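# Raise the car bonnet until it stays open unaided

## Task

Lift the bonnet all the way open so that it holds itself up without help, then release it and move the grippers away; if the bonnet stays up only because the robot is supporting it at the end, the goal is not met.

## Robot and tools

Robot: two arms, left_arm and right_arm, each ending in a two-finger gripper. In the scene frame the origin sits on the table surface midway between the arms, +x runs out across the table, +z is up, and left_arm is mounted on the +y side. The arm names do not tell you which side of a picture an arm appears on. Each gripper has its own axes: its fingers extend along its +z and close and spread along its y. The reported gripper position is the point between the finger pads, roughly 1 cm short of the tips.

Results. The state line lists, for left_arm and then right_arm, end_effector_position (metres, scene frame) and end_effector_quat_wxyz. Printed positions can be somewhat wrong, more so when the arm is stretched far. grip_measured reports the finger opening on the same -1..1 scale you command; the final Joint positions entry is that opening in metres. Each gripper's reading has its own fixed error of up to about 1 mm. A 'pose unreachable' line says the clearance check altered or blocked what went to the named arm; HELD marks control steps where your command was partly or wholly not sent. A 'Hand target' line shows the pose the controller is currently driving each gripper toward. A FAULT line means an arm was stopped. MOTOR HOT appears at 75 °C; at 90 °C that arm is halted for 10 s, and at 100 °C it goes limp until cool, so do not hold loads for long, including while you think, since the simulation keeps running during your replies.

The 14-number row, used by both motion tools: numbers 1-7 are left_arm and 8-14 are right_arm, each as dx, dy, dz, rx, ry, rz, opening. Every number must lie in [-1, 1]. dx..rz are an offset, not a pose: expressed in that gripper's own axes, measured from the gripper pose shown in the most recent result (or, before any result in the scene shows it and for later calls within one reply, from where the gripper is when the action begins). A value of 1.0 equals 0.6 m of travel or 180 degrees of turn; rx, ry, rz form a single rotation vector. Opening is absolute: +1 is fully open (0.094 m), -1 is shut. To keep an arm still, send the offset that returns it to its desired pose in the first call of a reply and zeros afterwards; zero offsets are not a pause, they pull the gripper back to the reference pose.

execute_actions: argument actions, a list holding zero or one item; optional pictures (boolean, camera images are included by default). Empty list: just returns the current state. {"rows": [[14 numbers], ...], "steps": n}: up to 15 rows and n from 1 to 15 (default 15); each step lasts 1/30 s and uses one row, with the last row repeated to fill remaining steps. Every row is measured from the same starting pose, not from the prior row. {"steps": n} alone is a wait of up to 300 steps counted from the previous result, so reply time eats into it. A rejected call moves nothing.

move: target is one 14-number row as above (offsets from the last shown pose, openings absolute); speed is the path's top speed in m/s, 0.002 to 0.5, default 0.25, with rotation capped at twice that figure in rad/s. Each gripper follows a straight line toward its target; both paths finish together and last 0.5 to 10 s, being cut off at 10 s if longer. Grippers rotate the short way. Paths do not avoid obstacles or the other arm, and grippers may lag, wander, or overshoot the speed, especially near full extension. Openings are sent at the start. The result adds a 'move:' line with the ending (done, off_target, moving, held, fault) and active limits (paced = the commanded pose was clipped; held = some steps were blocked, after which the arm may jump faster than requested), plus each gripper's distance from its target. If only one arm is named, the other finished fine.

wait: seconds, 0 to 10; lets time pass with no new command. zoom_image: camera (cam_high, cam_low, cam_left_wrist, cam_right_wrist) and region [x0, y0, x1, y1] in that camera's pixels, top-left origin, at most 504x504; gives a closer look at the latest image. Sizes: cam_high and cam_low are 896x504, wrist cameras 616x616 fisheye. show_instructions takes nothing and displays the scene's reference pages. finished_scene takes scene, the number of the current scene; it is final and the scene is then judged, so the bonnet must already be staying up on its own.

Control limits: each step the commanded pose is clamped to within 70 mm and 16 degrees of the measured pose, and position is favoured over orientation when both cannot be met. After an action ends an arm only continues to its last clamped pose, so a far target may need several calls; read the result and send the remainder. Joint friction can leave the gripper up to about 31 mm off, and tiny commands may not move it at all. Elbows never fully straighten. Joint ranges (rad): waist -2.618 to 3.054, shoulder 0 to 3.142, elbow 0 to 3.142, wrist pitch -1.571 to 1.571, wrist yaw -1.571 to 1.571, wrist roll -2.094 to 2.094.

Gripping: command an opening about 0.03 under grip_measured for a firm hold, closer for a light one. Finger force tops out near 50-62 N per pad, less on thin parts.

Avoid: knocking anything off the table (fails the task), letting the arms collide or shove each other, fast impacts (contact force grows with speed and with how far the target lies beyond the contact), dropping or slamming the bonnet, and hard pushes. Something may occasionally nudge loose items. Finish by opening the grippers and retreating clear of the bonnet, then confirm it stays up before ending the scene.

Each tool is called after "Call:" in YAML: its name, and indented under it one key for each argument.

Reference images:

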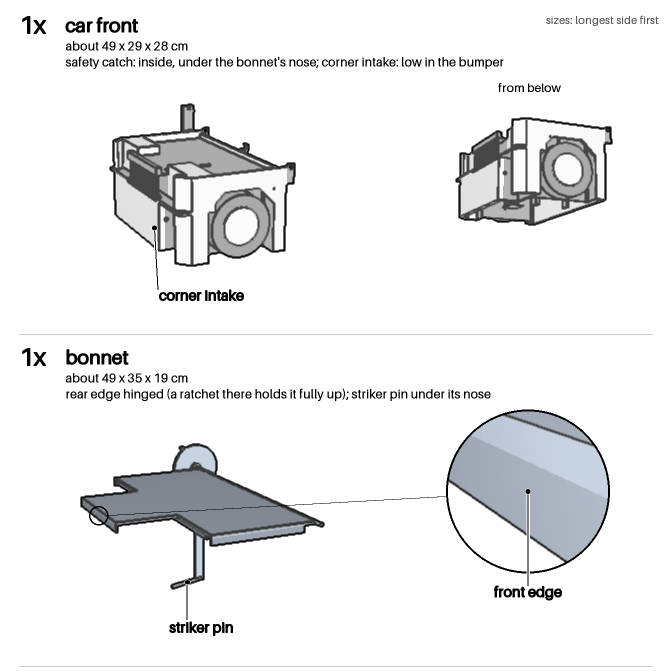

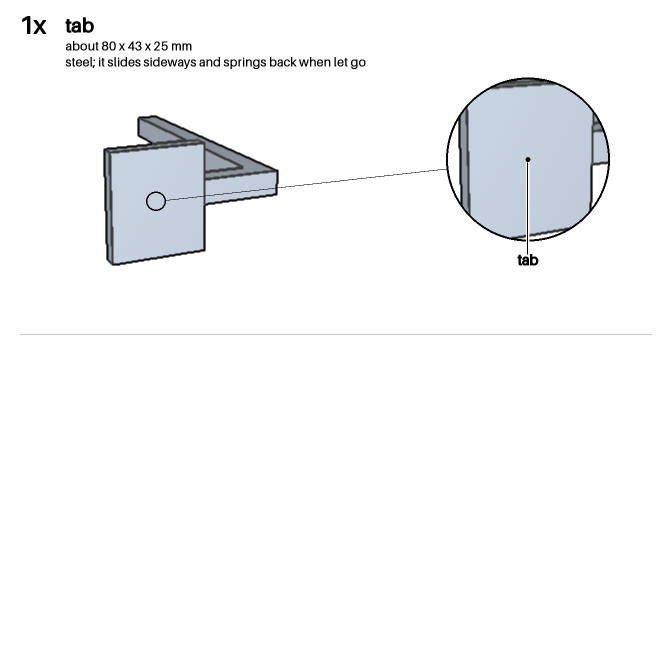

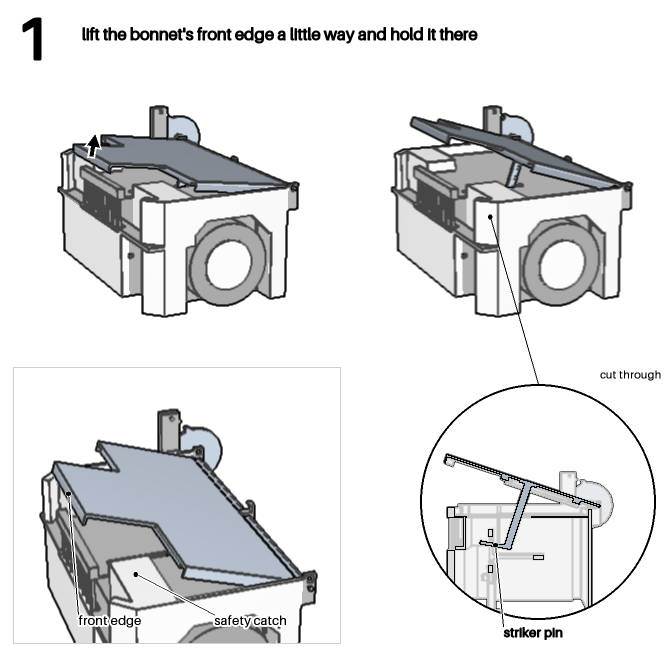

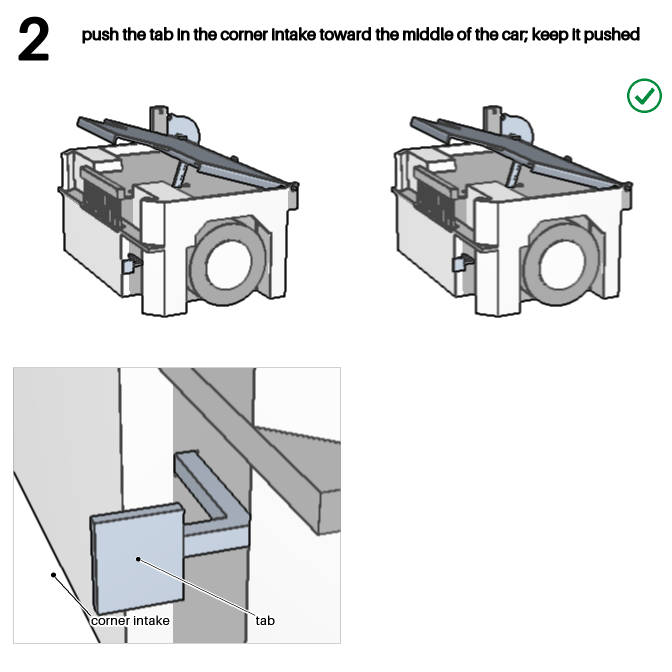

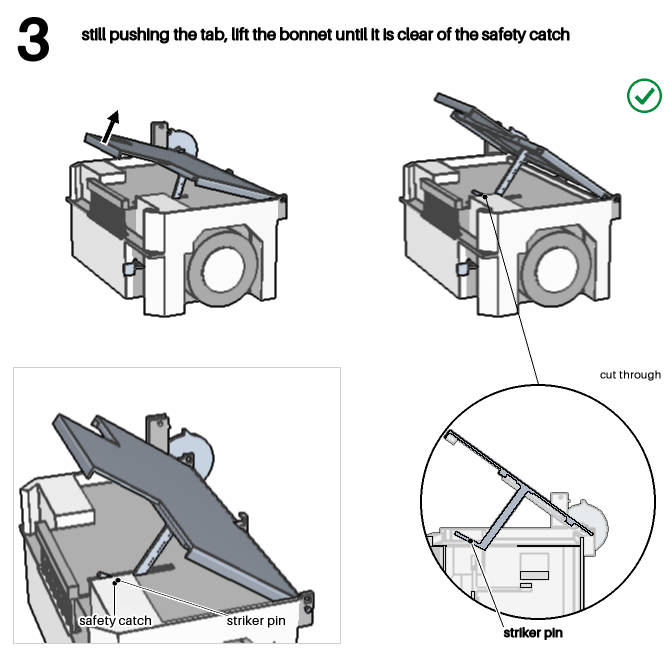

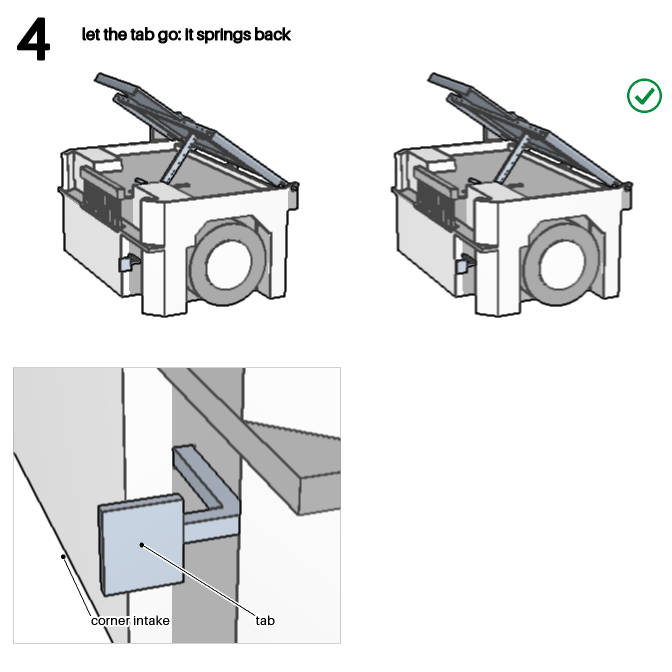

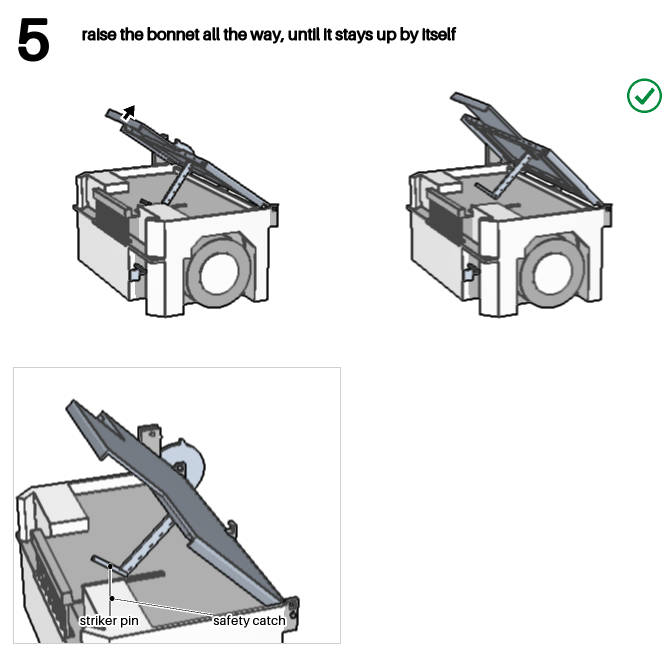

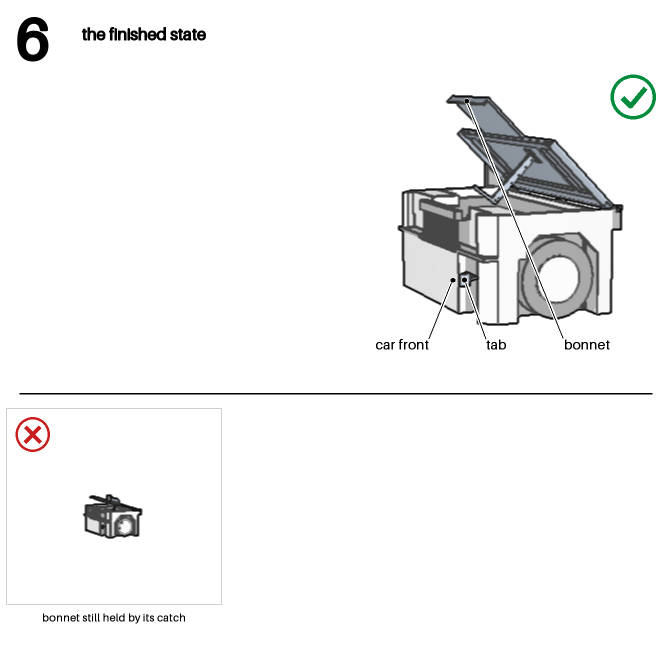

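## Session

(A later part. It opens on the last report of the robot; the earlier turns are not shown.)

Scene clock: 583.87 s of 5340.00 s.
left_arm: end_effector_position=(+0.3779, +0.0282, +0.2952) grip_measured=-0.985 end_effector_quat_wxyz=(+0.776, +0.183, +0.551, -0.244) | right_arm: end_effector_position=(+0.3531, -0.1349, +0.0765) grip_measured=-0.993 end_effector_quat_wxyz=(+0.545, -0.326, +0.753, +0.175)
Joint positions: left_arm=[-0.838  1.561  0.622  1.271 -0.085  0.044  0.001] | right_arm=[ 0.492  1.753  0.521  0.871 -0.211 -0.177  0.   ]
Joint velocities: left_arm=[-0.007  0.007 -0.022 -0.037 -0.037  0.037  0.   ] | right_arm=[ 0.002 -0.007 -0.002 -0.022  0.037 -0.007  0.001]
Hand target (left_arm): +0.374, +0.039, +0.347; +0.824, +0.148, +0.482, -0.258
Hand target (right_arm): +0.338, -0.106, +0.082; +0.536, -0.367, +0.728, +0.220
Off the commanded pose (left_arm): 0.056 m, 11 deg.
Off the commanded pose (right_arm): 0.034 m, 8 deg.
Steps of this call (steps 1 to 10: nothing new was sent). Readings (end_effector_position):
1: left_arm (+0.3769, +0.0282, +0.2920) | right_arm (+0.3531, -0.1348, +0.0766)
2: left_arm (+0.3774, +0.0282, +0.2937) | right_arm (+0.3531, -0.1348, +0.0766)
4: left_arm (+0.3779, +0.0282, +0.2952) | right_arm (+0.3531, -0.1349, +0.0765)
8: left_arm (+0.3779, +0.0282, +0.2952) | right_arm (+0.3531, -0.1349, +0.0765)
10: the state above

Call:
execute_actions:
  actions:
    - {"rows": [[-0.0897,0.0171,0.0269,-0.0092,-0.0596,-0.0028,-1, -0.0338,0.0595,0.0077,-0.0467,-0.023,-0.0089,-1],[-0.0925,0.018,0.0292,-0.0096,-0.061,-0.0028,-1, -0.0338,0.0595,0.0077,-0.0467,-0.023,-0.0089,-1],[-0.0952,0.019,0.0314,-0.0101,-0.0624,-0.0028,-1, -0.0338,0.0595,0.0077,-0.0467,-0.023,-0.0089,-1],[-0.0979,0.0199,0.0336,-0.0105,-0.0638,-0.0028,-1, -0.0338,0.0595,0.0077,-0.0467,-0.023,-0.0089,-1],[-0.1007,0.0208,0.0359,-0.011,-0.0652,-0.0028,-1, -0.0338,0.0595,0.0077,-0.0467,-0.023,-0.0089,-1],[-0.1034,0.0217,0.0381,-0.0114,-0.0665,-0.0028,-1, -0.0338,0.0595,0.0077,-0.0467,-0.023,-0.0089,-1],[-0.1061,0.0226,0.0403,-0.0119,-0.0679,-0.0028,-1, -0.0338,0.0595,0.0077,-0.0467,-0.023,-0.0089,-1],[-0.1088,0.0236,0.0425,-0.0123,-0.0693,-0.0028,-1, -0.0338,0.0595,0.0077,-0.0467,-0.023,-0.0089,-1],[-0.1116,0.0245,0.0448,-0.0128,-0.0707,-0.0028,-1, -0.0338,0.0595,0.0077,-0.0467,-0.023,-0.0089,-1],[-0.1143,0.0254,0.047,-0.0132,-0.0721,-0.0028,-1, -0.0338,0.0595,0.0077,-0.0467,-0.023,-0.0089,-1],[-0.117,0.0263,0.0492,-0.0137,-0.0735,-0.0027,-1, -0.0338,0.0595,0.0077,-0.0467,-0.023,-0.0089,-1],[-0.1198,0.0272,0.0515,-0.0141,-0.0749,-0.0027,-1, -0.0338,0.0595,0.0077,-0.0467,-0.023,-0.0089,-1],[-0.1225,0.0282,0.0537,-0.0146,-0.0763,-0.0027,-1, -0.0338,0.0595,0.0077,-0.0467,-0.023,-0.0089,-1],[-0.1252,0.0291,0.0559,-0.015,-0.0777,-0.0026,-1, -0.0338,0.0595,0.0077,-0.0467,-0.023,-0.0089,-1],[-0.128,0.03,0.0582,-0.0154,-0.079,-0.0026,-1, -0.0338,0.0595,0.0077,-0.0467,-0.023,-0.0089,-1]], "steps": 15}
  pictures: false

Call:
execute_actions:
  actions:
    - {"rows": [[-0.0933,0.0172,0.0292,-0.0092,-0.0616,-0.0028,-1, -0.0338,0.0595,0.0077,-0.0467,-0.023,-0.0089,-1],[-0.0953,0.0183,0.0316,-0.0096,-0.0628,-0.0028,-1, -0.0338,0.0595,0.0077,-0.0467,-0.023,-0.0089,-1],[-0.0973,0.0193,0.034,-0.0101,-0.064,-0.0028,-1, -0.0338,0.0595,0.0077,-0.0467,-0.023,-0.0089,-1],[-0.0993,0.0203,0.0364,-0.0105,-0.0653,-0.0028,-1, -0.0338,0.0595,0.0077,-0.0467,-0.023,-0.0089,-1],[-0.1013,0.0214,0.0388,-0.011,-0.0665,-0.0028,-1, -0.0338,0.0595,0.0077,-0.0467,-0.023,-0.0089,-1],[-0.1033,0.0224,0.0412,-0.0114,-0.0677,-0.0028,-1, -0.0338,0.0595,0.0077,-0.0467,-0.023,-0.0089,-1],[-0.1053,0.0234,0.0436,-0.0119,-0.069,-0.0028,-1, -0.0338,0.0595,0.0077,-0.0467,-0.023,-0.0089,-1],[-0.1073,0.0244,0.046,-0.0123,-0.0702,-0.0028,-1, -0.0338,0.0595,0.0077,-0.0467,-0.023,-0.0089,-1],[-0.1093,0.0255,0.0484,-0.0128,-0.0714,-0.0028,-1, -0.0338,0.0595,0.0077,-0.0467,-0.023,-0.0089,-1],[-0.1113,0.0265,0.0508,-0.0132,-0.0727,-0.0028,-1, -0.0338,0.0595,0.0077,-0.0467,-0.023,-0.0089,-1],[-0.1133,0.0275,0.0532,-0.0137,-0.0739,-0.0027,-1, -0.0338,0.0595,0.0077,-0.0467,-0.023,-0.0089,-1],[-0.1153,0.0286,0.0556,-0.0141,-0.0751,-0.0027,-1, -0.0338,0.0595,0.0077,-0.0467,-0.023,-0.0089,-1],[-0.1173,0.0296,0.058,-0.0146,-0.0764,-0.0027,-1, -0.0338,0.0595,0.0077,-0.0467,-0.023,-0.0089,-1],[-0.1193,0.0306,0.0604,-0.015,-0.0776,-0.0026,-1, -0.0338,0.0595,0.0077,-0.0467,-0.023,-0.0089,-1],[-0.1213,0.0317,0.0628,-0.0154,-0.0788,-0.0026,-1, -0.0338,0.0595,0.0077,-0.0467,-0.023,-0.0089,-1]], "steps": 15}
  pictures: false

Call:
execute_actions:
  actions:
    - {"steps": 10}

Scene clock: 628.67 s of 5340.00 s.
left_arm: end_effector_position=(+0.3921, +0.0272, +0.3187) grip_measured=-0.985 end_effector_quat_wxyz=(+0.793, +0.169, +0.533, -0.243) | right_arm: end_effector_position=(+0.3531, -0.1346, +0.0769) grip_measured=-0.993 end_effector_quat_wxyz=(+0.545, -0.326, +0.752, +0.175)
Joint positions: left_arm=[-0.819  1.589  0.707  1.267 -0.084  0.044  0.001] | right_arm=[ 0.493  1.753  0.521  0.873 -0.211 -0.177  0.   ]
Joint velocities: left_arm=[ 0.012  0.042  0.178 -0.022 -0.007  0.007  0.001] | right_arm=[ 0.002 -0.007 -0.007  0.007 -0.081 -0.051 -0.   ]
Hand target (left_arm): +0.388, +0.041, +0.376; +0.841, +0.132, +0.459, -0.254
Hand target (right_arm): +0.335, -0.103, +0.091; +0.548, -0.368, +0.714, +0.231
Off the commanded pose (left_arm): 0.062 m, 11 deg.
Off the commanded pose (right_arm): 0.041 m, 9 deg.
Steps of this call (steps 1 to 90: nothing new was sent; then 41.30 s passed at rest; steps 91 to 105: all 15 steps of this action). Readings (end_effector_position):
91: left_arm (+0.3780, +0.0283, +0.2952) | right_arm (+0.3531, -0.1347, +0.0768)
92: left_arm (+0.3784, +0.0283, +0.2953) | right_arm (+0.3531, -0.1346, +0.0769)
94: left_arm (+0.3808, +0.0280, +0.2962) | right_arm (+0.3531, -0.1346, +0.0769)
98: left_arm (+0.3850, +0.0276, +0.3027) | right_arm (+0.3531, -0.1346, +0.0769)
105: the state above

Scene clock: 629.17 s of 5340.00 s.
left_arm: end_effector_position=(+0.4063, +0.0245, +0.3424) grip_measured=-0.985 end_effector_quat_wxyz=(+0.809, +0.159, +0.512, -0.243) | right_arm: end_effector_position=(+0.3531, -0.1346, +0.0769) grip_measured=-0.993 end_effector_quat_wxyz=(+0.545, -0.326, +0.752, +0.175)
Joint positions: left_arm=[-0.801  1.628  0.802  1.268 -0.077  0.044  0.001] | right_arm=[ 0.493  1.753  0.521  0.873 -0.211 -0.177  0.   ]
Joint velocities: left_arm=[ 0.042  0.1    0.222  0.007 -0.037 -0.007 -0.   ] | right_arm=[-0.012 -0.017  0.017  0.037  0.095  0.022 -0.   ]
Hand target (left_arm): +0.402, +0.041, +0.397; +0.854, +0.119, +0.439, -0.252
Hand target (right_arm): +0.335, -0.102, +0.091; +0.549, -0.369, +0.714, +0.231
Off the commanded pose (left_arm): 0.060 m, 11 deg.
Off the commanded pose (right_arm): 0.041 m, 10 deg.
Steps of this call (steps 1 to 15: all 15 steps of this action). Readings (end_effector_position):
1: left_arm (+0.3927, +0.0269, +0.3199) | right_arm (+0.3531, -0.1346, +0.0769)
2: left_arm (+0.3933, +0.0267, +0.3209) | right_arm (+0.3531, -0.1346, +0.0769)
4: left_arm (+0.3945, +0.0261, +0.3224) | right_arm (+0.3531, -0.1346, +0.0769)
8: left_arm (+0.3980, +0.0246, +0.3275) | right_arm (+0.3531, -0.1346, +0.0769)
15: the state above

Scene clock: 629.50 s of 5340.00 s.
left_arm: end_effector_position=(+0.4089, +0.0247, +0.3466) grip_measured=-0.985 end_effector_quat_wxyz=(+0.812, +0.156, +0.508, -0.243) | right_arm: end_effector_position=(+0.3531, -0.1346, +0.0769) grip_measured=-0.993 end_effector_quat_wxyz=(+0.545, -0.326, +0.752, +0.175)
Joint positions: left_arm=[-0.797  1.634  0.818  1.268 -0.077  0.044  0.001] | right_arm=[ 0.493  1.753  0.521  0.873 -0.211 -0.177  0.   ]
Joint velocities: left_arm=[-0.022 -0.002 -0.007 -0.022 -0.037  0.037 -0.   ] | right_arm=[-0.002 -0.017  0.007 -0.007 -0.007 -0.007 -0.   ]
Hand target (left_arm): +0.402, +0.041, +0.397; +0.854, +0.119, +0.439, -0.252
Hand target (right_arm): +0.335, -0.102, +0.091; +0.549, -0.369, +0.714, +0.231
Off the commanded pose (left_arm): 0.055 m, 11 deg.
Off the commanded pose (right_arm): 0.041 m, 10 deg.
Steps of this call (steps 1 to 10: nothing new was sent). Readings (end_effector_position):
1: left_arm (+0.4076, +0.0247, +0.3444) | right_arm (+0.3531, -0.1346, +0.0769)
2: left_arm (+0.4084, +0.0247, +0.3458) | right_arm (+0.3531, -0.1346, +0.0769)
4: left_arm (+0.4089, +0.0247, +0.3466) | right_arm (+0.3531, -0.1346, +0.0769)
8: left_arm (+0.4089, +0.0247, +0.3466) | right_arm (+0.3531, -0.1346, +0.0769)
10: the state above
camera_calibration (this result's frames):
cam_left_wrist: T_world_to_cam=[[-0.52002, -0.852977, -0.0448268, 0.256417], [-0.18688, 0.164828, -0.968456, 0.442828], [0.83346, -0.495239, -0.245119, -0.135261], [0, 0, 0, 1]] pos_world=[0.328832, 0.0787403, 0.407199]
cam_right_wrist: T_world_to_cam=[[0.626231, -0.756601, -0.188124, -0.309977], [-0.60845, -0.323415, -0.724701, 0.279175], [0.487467, 0.568294, -0.662886, 0.0518596], [0, 0, 0, 1]] pos_world=[0.338701, -0.173711, 0.178382]

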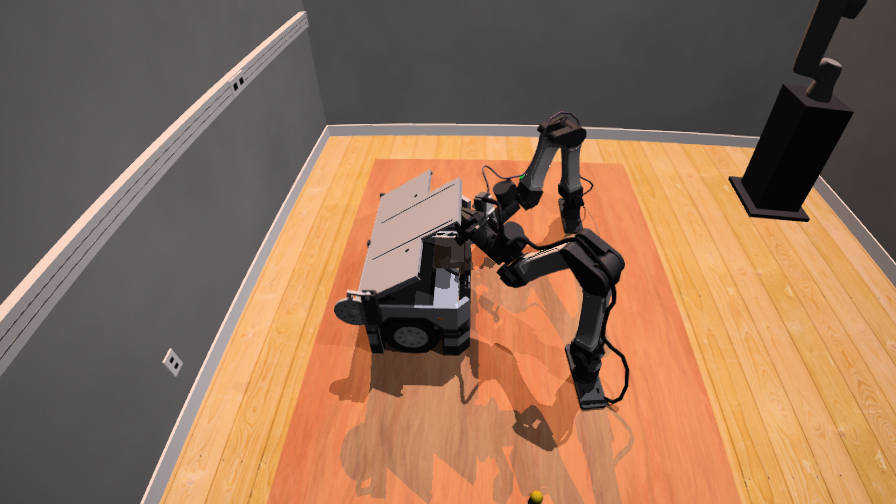

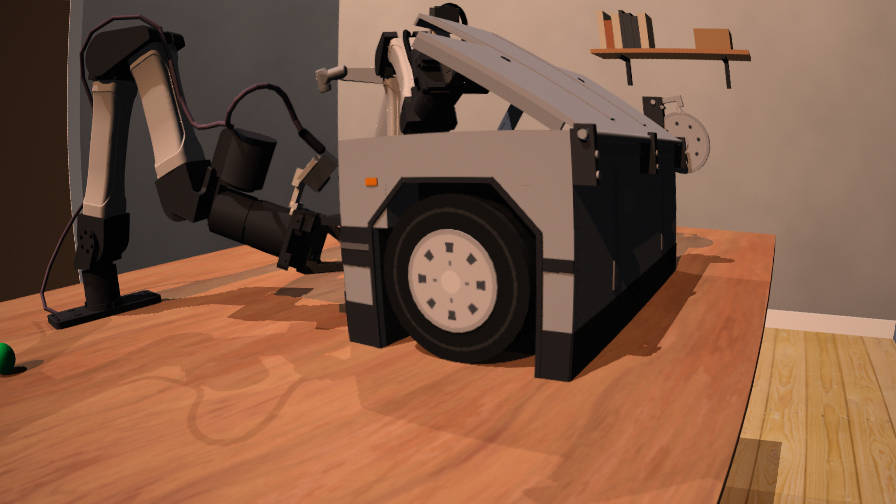

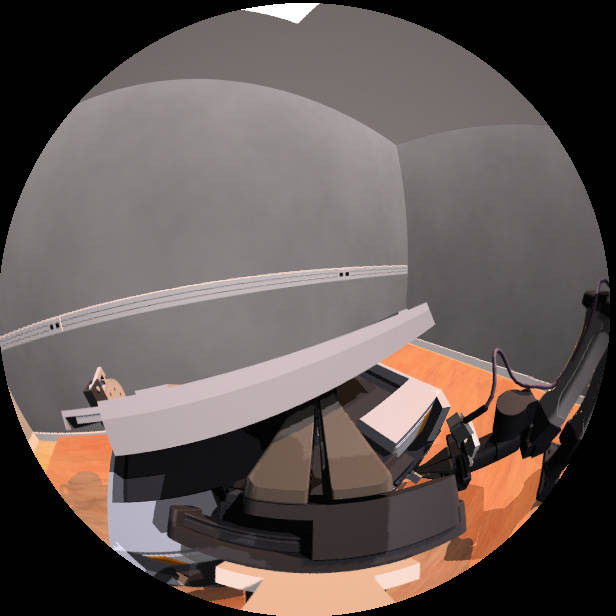

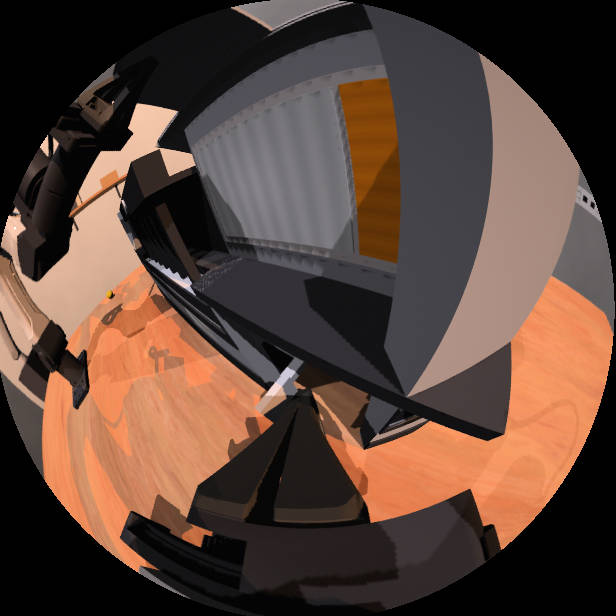

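Call:
zoom_image:
  camera: "cam_low"
  region: [620, 70, 740, 190]

Call:
zoom_image:
  camera: "cam_high"
  region: [325, 270, 405, 340]

Region (620, 70, 740, 190) of cam_low's 896x504 image, scaled by 4.200, with more detail than that image has.

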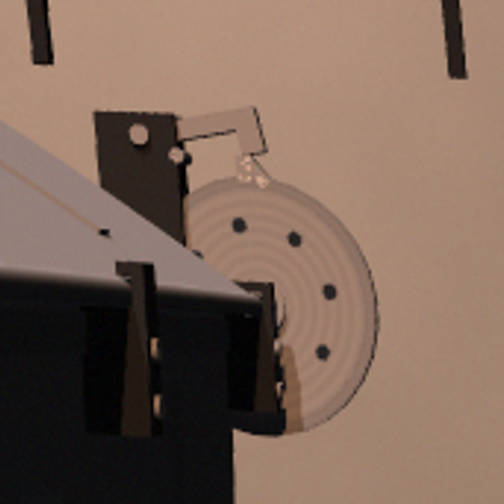

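Region (325, 270, 405, 340) of cam_high's 896x504 image, scaled by 6.300, with more detail than that image has; it fills the top 441 rows of this view, and the rest is white.

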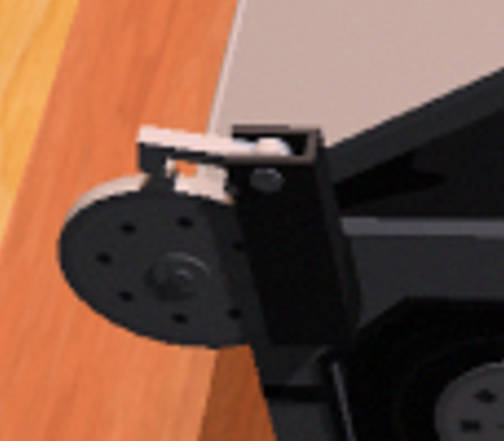

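Call:
execute_actions:
  actions:
    - {"rows": [[-0.0621,0.029,0.0251,-0.0167,-0.0427,0.0008,-1, -0.0338,0.0595,0.0077,-0.0467,-0.023,-0.0089,-1],[-0.0638,0.0301,0.0278,-0.0173,-0.044,0.001,-1, -0.0338,0.0595,0.0077,-0.0467,-0.023,-0.0089,-1],[-0.0656,0.0313,0.0306,-0.0178,-0.0452,0.0011,-1, -0.0338,0.0595,0.0077,-0.0467,-0.023,-0.0089,-1],[-0.0673,0.0324,0.0333,-0.0183,-0.0464,0.0013,-1, -0.0338,0.0595,0.0077,-0.0467,-0.023,-0.0089,-1],[-0.0691,0.0336,0.0361,-0.0189,-0.0477,0.0014,-1, -0.0338,0.0595,0.0077,-0.0467,-0.023,-0.0089,-1],[-0.0708,0.0347,0.0388,-0.0194,-0.0489,0.0015,-1, -0.0338,0.0595,0.0077,-0.0467,-0.023,-0.0089,-1],[-0.0726,0.0359,0.0416,-0.0199,-0.0501,0.0017,-1, -0.0338,0.0595,0.0077,-0.0467,-0.023,-0.0089,-1],[-0.0743,0.037,0.0443,-0.0204,-0.0513,0.0018,-1, -0.0338,0.0595,0.0077,-0.0467,-0.023,-0.0089,-1],[-0.0761,0.0382,0.0471,-0.021,-0.0526,0.002,-1, -0.0338,0.0595,0.0077,-0.0467,-0.023,-0.0089,-1],[-0.0778,0.0393,0.0498,-0.0215,-0.0538,0.0021,-1, -0.0338,0.0595,0.0077,-0.0467,-0.023,-0.0089,-1],[-0.0796,0.0405,0.0526,-0.022,-0.055,0.0022,-1, -0.0338,0.0595,0.0077,-0.0467,-0.023,-0.0089,-1],[-0.0813,0.0416,0.0553,-0.0226,-0.0563,0.0024,-1, -0.0338,0.0595,0.0077,-0.0467,-0.023,-0.0089,-1],[-0.0831,0.0428,0.0581,-0.0231,-0.0575,0.0025,-1, -0.0338,0.0595,0.0077,-0.0467,-0.023,-0.0089,-1],[-0.0848,0.0439,0.0608,-0.0236,-0.0587,0.0027,-1, -0.0338,0.0595,0.0077,-0.0467,-0.023,-0.0089,-1],[-0.0865,0.0451,0.0636,-0.0242,-0.0599,0.0028,-1, -0.0338,0.0595,0.0077,-0.0467,-0.023,-0.0089,-1]], "steps": 15}
  pictures: false

Call:
execute_actions:
  actions:
    - {"rows": [[-0.0494,0.0316,0.0293,-0.0164,-0.0361,0.0013,-1, -0.0315,0.0555,0.0072,-0.0436,-0.0215,-0.0083,-1],[-0.0505,0.0329,0.0322,-0.017,-0.0374,0.0015,-1, -0.0293,0.0516,0.0067,-0.0405,-0.0199,-0.0077,-1],[-0.0517,0.0342,0.0352,-0.0175,-0.0386,0.0016,-1, -0.027,0.0476,0.0062,-0.0374,-0.0184,-0.0071,-1],[-0.0528,0.0355,0.0381,-0.018,-0.0398,0.0018,-1, -0.0248,0.0436,0.0056,-0.0342,-0.0169,-0.0065,-1],[-0.054,0.0368,0.0411,-0.0186,-0.0411,0.0019,-1, -0.0225,0.0397,0.0051,-0.0311,-0.0153,-0.0059,-1],[-0.0551,0.038,0.044,-0.0191,-0.0423,0.002,-1, -0.0203,0.0357,0.0046,-0.028,-0.0138,-0.0053,-1],[-0.0563,0.0393,0.047,-0.0196,-0.0435,0.0022,-1, -0.018,0.0317,0.0041,-0.0249,-0.0123,-0.0047,-1],[-0.0574,0.0406,0.0499,-0.0201,-0.0447,0.0023,-1, -0.0158,0.0278,0.0036,-0.0218,-0.0107,-0.0042,-1],[-0.0586,0.0419,0.0529,-0.0207,-0.046,0.0025,-1, -0.0135,0.0238,0.0031,-0.0187,-0.0092,-0.0036,-1],[-0.0597,0.0432,0.0558,-0.0212,-0.0472,0.0026,-1, -0.0113,0.0198,0.0026,-0.0156,-0.0077,-0.003,-1],[-0.0609,0.0445,0.0588,-0.0217,-0.0484,0.0027,-1, -0.009,0.0159,0.0021,-0.0125,-0.0061,-0.0024,-1],[-0.062,0.0458,0.0617,-0.0223,-0.0497,0.0029,-1, -0.0068,0.0119,0.0015,-0.0093,-0.0046,-0.0018,-1],[-0.0632,0.0471,0.0647,-0.0228,-0.0509,0.003,-1, -0.0045,0.0079,0.001,-0.0062,-0.0031,-0.0012,-1],[-0.0643,0.0484,0.0676,-0.0233,-0.0521,0.0032,-1, -0.0023,0.004,0.0005,-0.0031,-0.0015,-0.0006,-1],[-0.0655,0.0496,0.0706,-0.0239,-0.0533,0.0033,-1, 0,0,0,0,0,0,-1]], "steps": 15}
  pictures: false

Call:
execute_actions:
  actions:
    - {"steps": 10}

Scene clock: 691.67 s of 5340.00 s.
left_arm: end_effector_position=(+0.4258, +0.0237, +0.3670) grip_measured=-0.985 end_effector_quat_wxyz=(+0.826, +0.145, +0.489, -0.240) | right_arm: end_effector_position=(+0.3531, -0.1346, +0.0769) grip_measured=-0.993 end_effector_quat_wxyz=(+0.545, -0.326, +0.752, +0.175)
Joint positions: left_arm=[-0.775  1.685  0.918  1.268 -0.071  0.044  0.001] | right_arm=[ 0.493  1.753  0.521  0.873 -0.211 -0.177  0.   ]
Joint velocities: left_arm=[ 0.037  0.134  0.247 -0.007 -0.007  0.022  0.001] | right_arm=[ 0.007  0.002 -0.012 -0.022 -0.037  0.037 -0.   ]
Hand target (left_arm): +0.428, +0.042, +0.407; +0.861, +0.106, +0.439, -0.234
Hand target (right_arm): +0.335, -0.102, +0.091; +0.549, -0.369, +0.714, +0.231
Off the commanded pose (left_arm): 0.047 m, 9 deg.
Off the commanded pose (right_arm): 0.041 m, 10 deg.
Steps of this call (steps 1 to 90: nothing new was sent; then 58.67 s passed at rest; steps 91 to 105: all 15 steps of this action). Readings (end_effector_position):
91: left_arm (+0.4094, +0.0247, +0.3460) | right_arm (+0.3531, -0.1346, +0.0769)
92: left_arm (+0.4096, +0.0246, +0.3462) | right_arm (+0.3531, -0.1346, +0.0769)
94: left_arm (+0.4113, +0.0239, +0.3472) | right_arm (+0.3531, -0.1346, +0.0769)
98: left_arm (+0.4159, +0.0234, +0.3531) | right_arm (+0.3531, -0.1346, +0.0769)
105: the state above

Scene clock: 692.17 s of 5340.00 s.
left_arm: end_effector_position=(+0.4480, +0.0242, +0.3921) grip_measured=-0.985 end_effector_quat_wxyz=(+0.846, +0.130, +0.461, -0.235) | right_arm: end_effector_position=(+0.3578, -0.1408, +0.0766) grip_measured=-0.993 end_effector_quat_wxyz=(+0.549, -0.315, +0.757, +0.160)
Joint positions: left_arm=[-0.745  1.759  1.052  1.28  -0.064  0.044  0.001] | right_arm=[ 0.488  1.753  0.521  0.873 -0.177 -0.177  0.   ]
Joint velocities: left_arm=[ 0.042  0.168  0.266 -0.022 -0.007 -0.022  0.001] | right_arm=[-0.066  0.007 -0.012 -0.051  0.051  0.007  0.   ]
Hand target (left_arm): +0.453, +0.040, +0.420; +0.870, +0.097, +0.426, -0.229
Hand target (right_arm): +0.353, -0.135, +0.077; +0.545, -0.326, +0.752, +0.175
Off the commanded pose (left_arm): 0.034 m, 6 deg.
Off the commanded pose (right_arm): 0.008 m, 2 deg.
Steps of this call (steps 1 to 15: all 15 steps of this action). Readings (end_effector_position):
1: left_arm (+0.4274, +0.0239, +0.3685) | right_arm (+0.3532, -0.1347, +0.0769)
2: left_arm (+0.4286, +0.0239, +0.3702) | right_arm (+0.3532, -0.1347, +0.0769)
4: left_arm (+0.4311, +0.0238, +0.3730) | right_arm (+0.3534, -0.1349, +0.0769)
8: left_arm (+0.4369, +0.0239, +0.3800) | right_arm (+0.3542, -0.1359, +0.0769)
15: the state above

Scene clock: 692.50 s of 5340.00 s.
left_arm: end_effector_position=(+0.4509, +0.0243, +0.3951) grip_measured=-0.985 end_effector_quat_wxyz=(+0.848, +0.128, +0.458, -0.234) | right_arm: end_effector_position=(+0.3588, -0.1423, +0.0765) grip_measured=-0.993 end_effector_quat_wxyz=(+0.550, -0.313, +0.758, +0.158)
Joint positions: left_arm=[-0.741  1.769  1.07   1.28  -0.064  0.044  0.001] | right_arm=[ 0.486  1.753  0.521  0.873 -0.172 -0.177  0.   ]
Joint velocities: left_arm=[-0.012 -0.002 -0.012  0.066 -0.051 -0.022  0.   ] | right_arm=[ 0.002 -0.002  0.012 -0.037 -0.022  0.007  0.   ]
Hand target (left_arm): +0.453, +0.040, +0.420; +0.870, +0.097, +0.426, -0.229
Hand target (right_arm): +0.353, -0.135, +0.077; +0.545, -0.326, +0.752, +0.175
Off the commanded pose (left_arm): 0.031 m, 6 deg.
Off the commanded pose (right_arm): 0.010 m, 3 deg.
Steps of this call (steps 1 to 10: nothing new was sent). Readings (end_effector_position):
1: left_arm (+0.4494, +0.0242, +0.3935) | right_arm (+0.3584, -0.1417, +0.0766)
2: left_arm (+0.4503, +0.0242, +0.3945) | right_arm (+0.3587, -0.1422, +0.0766)
4: left_arm (+0.4509, +0.0243, +0.3949) | right_arm (+0.3588, -0.1423, +0.0765)
8: left_arm (+0.4509, +0.0243, +0.3951) | right_arm (+0.3588, -0.1423, +0.0765)
10: the state above
camera_calibration (this result's frames):
cam_left_wrist: T_world_to_cam=[[-0.477041, -0.878178, -0.0351577, 0.257457], [-0.0880533, 0.087557, -0.99226, 0.46435], [0.874459, -0.470253, -0.119095, -0.227467], [0, 0, 0, 1]] pos_world=[0.362616, 0.0784689, 0.442717]
cam_right_wrist: T_world_to_cam=[[0.594619, -0.784712, -0.175084, -0.313034], [-0.617021, -0.305764, -0.725116, 0.285536], [0.515473, 0.539199, -0.665997, 0.0392364], [0, 0, 0, 1]] pos_world=[0.342093, -0.179492, 0.17837]

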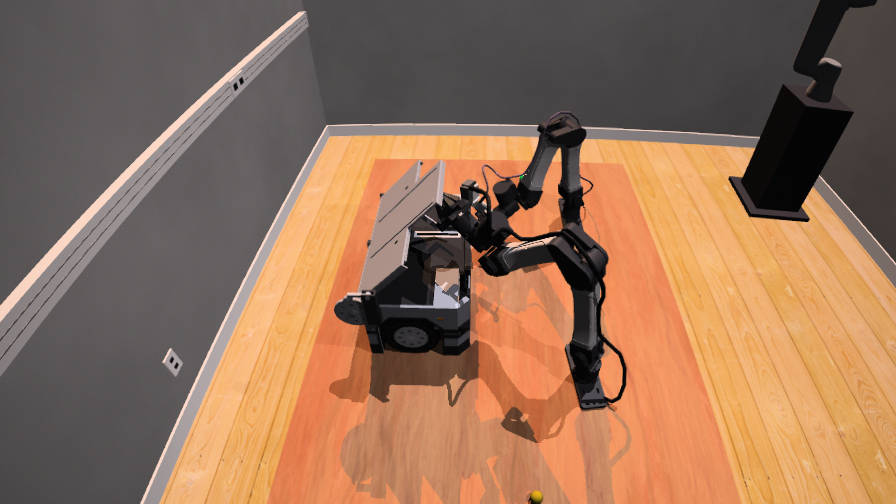

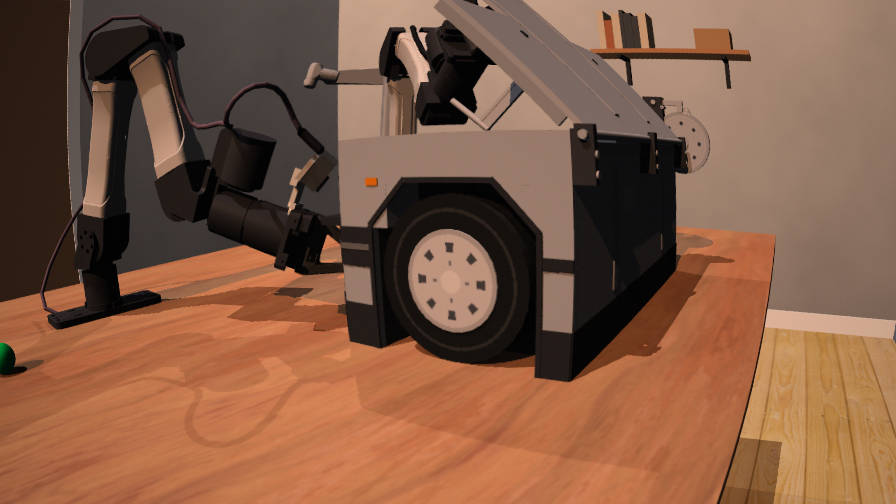

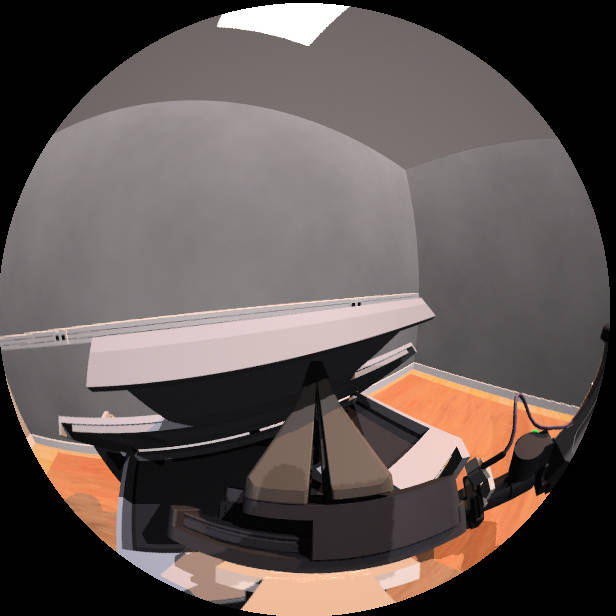

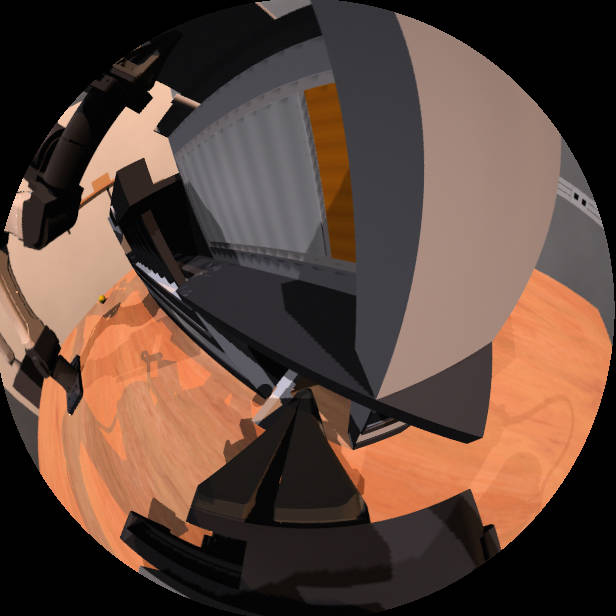

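Call:
zoom_image:
  camera: "cam_low"
  region: [620, 70, 740, 190]

Call:
zoom_image:
  camera: "cam_high"
  region: [325, 270, 405, 340]

Region (620, 70, 740, 190) of cam_low's 896x504 image, scaled by 4.200, with more detail than that image has.

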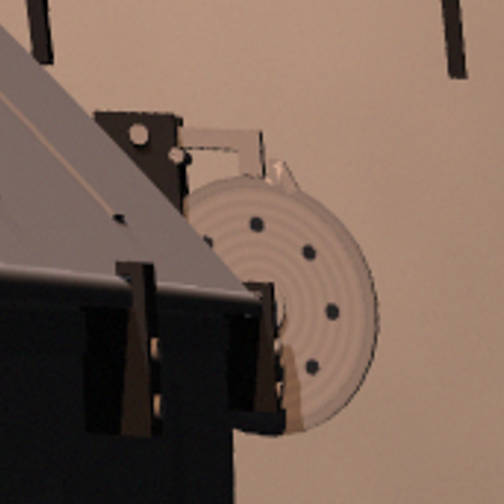

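Region (325, 270, 405, 340) of cam_high's 896x504 image, scaled by 6.300, with more detail than that image has; it fills the top 441 rows of this view, and the rest is white.

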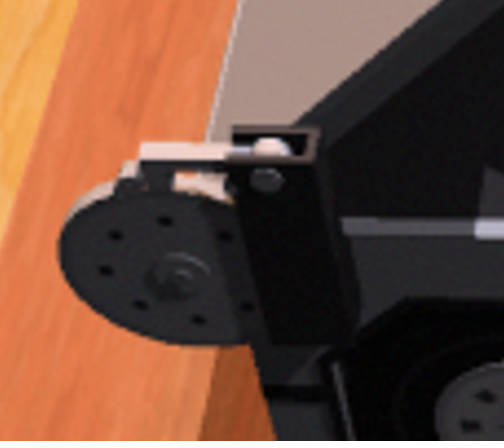

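Call:
execute_actions:
  actions:
    - {"rows": [[-0.037,0.022,0.0123,-0.0144,-0.0252,0,-1, 0.0003,0,-0.0025,0,0,0,-1],[-0.033,0.0196,0.011,-0.0128,-0.0224,0,-1, 0.0006,0,-0.005,0,0,0,-1],[-0.0287,0.0172,0.0096,-0.0112,-0.0196,0,-1, 0.0009,0,-0.0075,0,0,0,-1],[-0.0246,0.0147,0.0082,-0.0096,-0.0168,0,-1, 0.0012,0,-0.01,0,0,0,-1],[-0.0205,0.0123,0.0069,-0.008,-0.014,0,-1, 0.0015,0,-0.0125,0,0,0,-1],[-0.0164,0.0098,0.0055,-0.0064,-0.0112,0,-1, 0.0018,0,-0.015,0,0,0,-1],[-0.0123,0.0074,0.0041,-0.0048,-0.0084,0,-1, 0.0021,0,-0.0175,0,0,0,-1],[-0.0082,0.0049,0.0027,-0.0032,-0.0056,0,-1, 0.0024,0,-0.02,0,0,0,-1],[-0.0041,0.0025,0.0014,-0.0016,-0.0028,0,-1, 0.0027,0,-0.0225,0,0,0,-1],[0,0,0,0,0,0,-1, 0.003,0,-0.025,0,0,0,-1]], "steps": 10}
  pictures: false

Call:
execute_actions:
  actions:
    - {"rows": [[0.001,-0.0011,-0.0029,0,0.0007,0,-1, 0.002,0,-0.018,0,0,0,-1],[0.002,-0.0023,-0.0058,0,0.0013,0,-1, 0.0024,0,-0.021,0,0,0,-1],[0.003,-0.0034,-0.0088,0,0.002,0,-1, 0.0028,0,-0.024,0,0,0,-1],[0.004,-0.0046,-0.0117,0,0.0027,0,-1, 0.0032,0,-0.027,0,0,0,-1],[0.005,-0.0057,-0.0146,0,0.0033,0,-1, 0.0036,0,-0.03,0,0,0,-1],[0.006,-0.0069,-0.0175,0,0.004,0,-1, 0.004,0,-0.033,0,0,0,-1],[0.007,-0.008,-0.0204,0,0.0047,0,-1, 0.0044,0,-0.036,0,0,0,-1],[0.008,-0.0092,-0.0234,0,0.0053,0,-1, 0.0048,0,-0.039,0,0,0,-1],[0.009,-0.0103,-0.0263,0,0.006,0,-1, 0.0052,0,-0.042,0,0,0,-1],[0.01,-0.0115,-0.0292,0,0.0067,0,-1, 0.0056,0,-0.045,0,0,0,-1],[0.011,-0.0126,-0.0321,0,0.0073,0,-1, 0.006,0,-0.048,0,0,0,-1],[0.012,-0.0138,-0.035,0,0.008,0,-1, 0.0064,0,-0.051,0,0,0,-1],[0.013,-0.0149,-0.038,0,0.0087,0,-1, 0.0068,0,-0.054,0,0,0,-1],[0.014,-0.0161,-0.0409,0,0.0093,0,-1, 0.0072,0,-0.057,0,0,0,-1],[0.015,-0.0172,-0.0438,0,0.01,0,-1, 0.0076,0,-0.06,0,0,0,-1]], "steps": 15}
  pictures: false

Call:
execute_actions:
  actions:
    - {"steps": 10}

Scene clock: 732.50 s of 5340.00 s.
left_arm: end_effector_position=(+0.4511, +0.0237, +0.3944) grip_measured=-0.985 end_effector_quat_wxyz=(+0.847, +0.129, +0.460, -0.234) | right_arm: end_effector_position=(+0.3589, -0.1458, +0.0876) grip_measured=-0.993 end_effector_quat_wxyz=(+0.561, -0.308, +0.753, +0.154)
Joint positions: left_arm=[-0.741  1.769  1.07   1.276 -0.062  0.044  0.001] | right_arm=[ 0.483  1.716  0.51   0.873 -0.162 -0.177  0.   ]
Joint velocities: left_arm=[-0.007 -0.007 -0.022 -0.037  0.051  0.007  0.   ] | right_arm=[-0.027 -0.208 -0.173 -0.066 -0.125  0.007 -0.001]
Hand target (left_arm): +0.451, +0.024, +0.395; +0.848, +0.128, +0.458, -0.234
Hand target (right_arm): +0.348, -0.151, +0.080; +0.550, -0.313, +0.758, +0.158
Off the commanded pose (left_arm): 0.001 m, 0 deg.
Off the commanded pose (right_arm): 0.015 m, 2 deg.
Steps of this call (steps 1 to 90: nothing new was sent; then 36.67 s passed at rest; steps 91 to 100: all 10 steps of this action). Readings (end_effector_position):
91: left_arm (+0.4509, +0.0243, +0.3951) | right_arm (+0.3592, -0.1428, +0.0765)
92: left_arm (+0.4509, +0.0243, +0.3951) | right_arm (+0.3599, -0.1438, +0.0765)
94: left_arm (+0.4509, +0.0243, +0.3951) | right_arm (+0.3607, -0.1450, +0.0769)
98: left_arm (+0.4510, +0.0240, +0.3947) | right_arm (+0.3609, -0.1449, +0.0844)
100: the state above

Scene clock: 733.00 s of 5340.00 s.
left_arm: end_effector_position=(+0.4430, +0.0197, +0.3679) grip_measured=-0.985 end_effector_quat_wxyz=(+0.834, +0.137, +0.480, -0.234) | right_arm: end_effector_position=(+0.3415, -0.1593, +0.1055) grip_measured=-0.993 end_effector_quat_wxyz=(+0.576, -0.304, +0.743, +0.155)
Joint positions: left_arm=[-0.761  1.763  0.989  1.301 -0.074  0.048  0.001] | right_arm=[ 0.469  1.589  0.427  0.866 -0.173 -0.177  0.   ]
Joint velocities: left_arm=[-0.066 -0.1   -0.232  0.139 -0.081  0.051 -0.   ] | right_arm=[-0.037 -0.252 -0.168 -0.125 -0.022 -0.051 -0.001]
Hand target (left_arm): +0.432, +0.023, +0.372; +0.839, +0.133, +0.473, -0.233
Hand target (right_arm): +0.332, -0.167, +0.095; +0.562, -0.308, +0.753, +0.154
Off the commanded pose (left_arm): 0.013 m, 1 deg.
Off the commanded pose (right_arm): 0.017 m, 2 deg.
Steps of this call (steps 1 to 15: all 15 steps of this action). Readings (end_effector_position):
1: left_arm (+0.4510, +0.0235, +0.3943) | right_arm (+0.3577, -0.1463, +0.0891)
2: left_arm (+0.4509, +0.0233, +0.3943) | right_arm (+0.3567, -0.1469, +0.0909)
4: left_arm (+0.4501, +0.0223, +0.3919) | right_arm (+0.3549, -0.1477, +0.0958)
8: left_arm (+0.4473, +0.0184, +0.3811) | right_arm (+0.3506, -0.1510, +0.1022)
15: the state above

Scene clock: 733.33 s of 5340.00 s.
left_arm: end_effector_position=(+0.4381, +0.0208, +0.3706) grip_measured=-0.985 end_effector_quat_wxyz=(+0.837, +0.135, +0.475, -0.235) | right_arm: end_effector_position=(+0.3389, -0.1610, +0.1065) grip_measured=-0.993 end_effector_quat_wxyz=(+0.576, -0.304, +0.742, +0.156)
Joint positions: left_arm=[-0.767  1.752  0.976  1.316 -0.081  0.051  0.001] | right_arm=[ 0.466  1.573  0.417  0.86  -0.178 -0.179  0.   ]
Joint velocities: left_arm=[ 0.007 -0.012 -0.007  0.051 -0.022 -0.007  0.001] | right_arm=[ 0.012 -0.007 -0.027 -0.007 -0.095  0.037 -0.   ]
Hand target (left_arm): +0.432, +0.024, +0.372; +0.839, +0.133, +0.473, -0.233
Hand target (right_arm): +0.332, -0.167, +0.095; +0.562, -0.308, +0.752, +0.153
Off the commanded pose (left_arm): 0.008 m, 1 deg.
Off the commanded pose (right_arm): 0.016 m, 2 deg.
Steps of this call (steps 1 to 10: nothing new was sent). Readings (end_effector_position):
1: left_arm (+0.4415, +0.0197, +0.3671) | right_arm (+0.3404, -0.1602, +0.1062)
2: left_arm (+0.4404, +0.0194, +0.3669) | right_arm (+0.3396, -0.1609, +0.1066)
4: left_arm (+0.4391, +0.0195, +0.3681) | right_arm (+0.3392, -0.1611, +0.1071)
8: left_arm (+0.4382, +0.0206, +0.3704) | right_arm (+0.3389, -0.1610, +0.1066)
10: the state above
camera_calibration (this result's frames):
cam_left_wrist: T_world_to_cam=[[-0.486149, -0.873089, -0.0370871, 0.252076], [-0.121127, 0.109354, -0.986595, 0.451242], [0.865441, -0.47514, -0.158916, -0.201985], [0, 0, 0, 1]] pos_world=[0.35201, 0.0747684, 0.422443]
cam_right_wrist: T_world_to_cam=[[0.592901, -0.788216, -0.164878, -0.31166], [-0.579373, -0.275337, -0.767148, 0.285882], [0.559281, 0.550368, -0.619919, 0.0615964], [0, 0, 0, 1]] pos_world=[0.315966, -0.200842, 0.206113]

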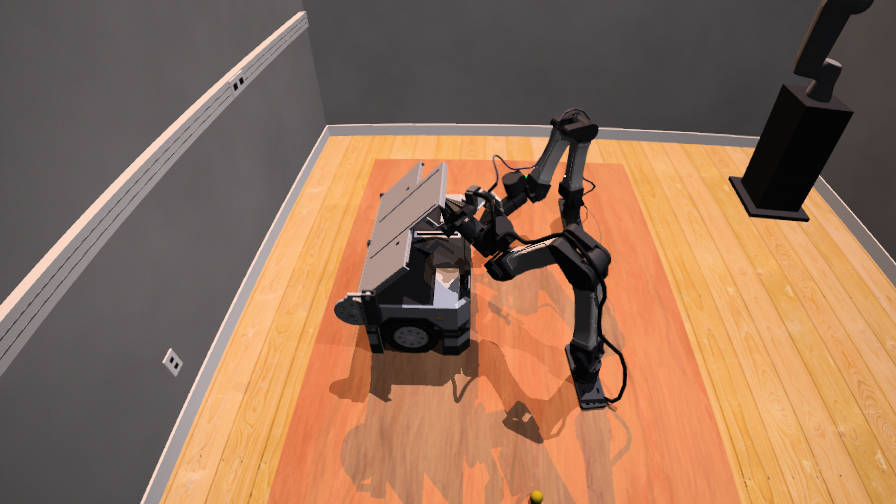

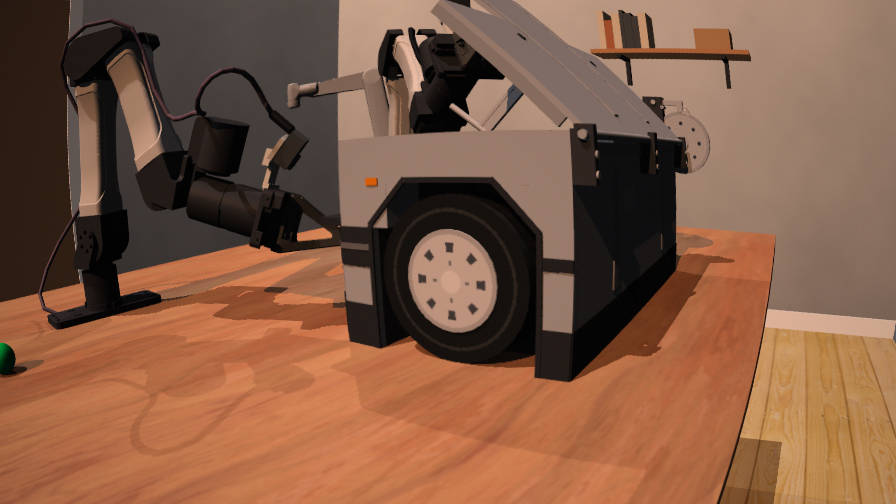

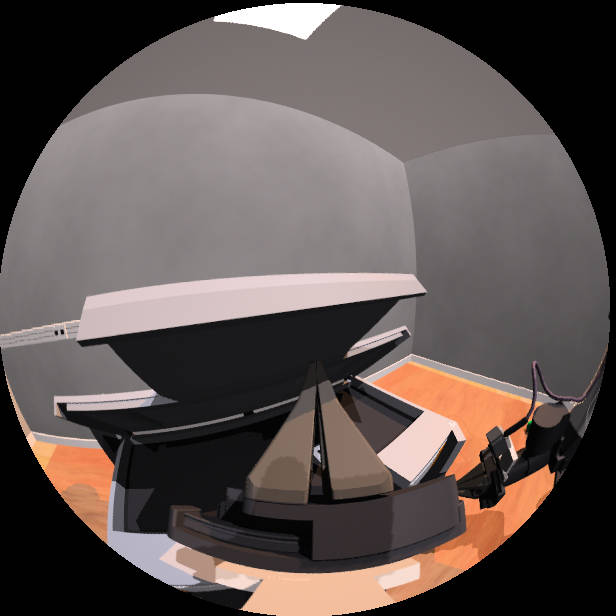

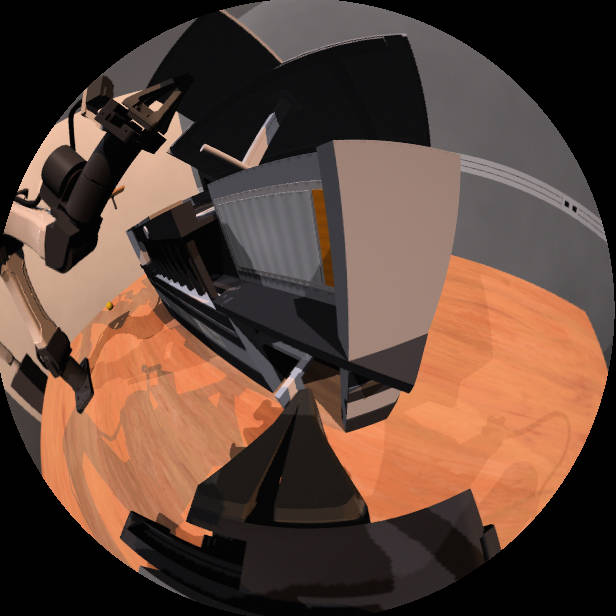

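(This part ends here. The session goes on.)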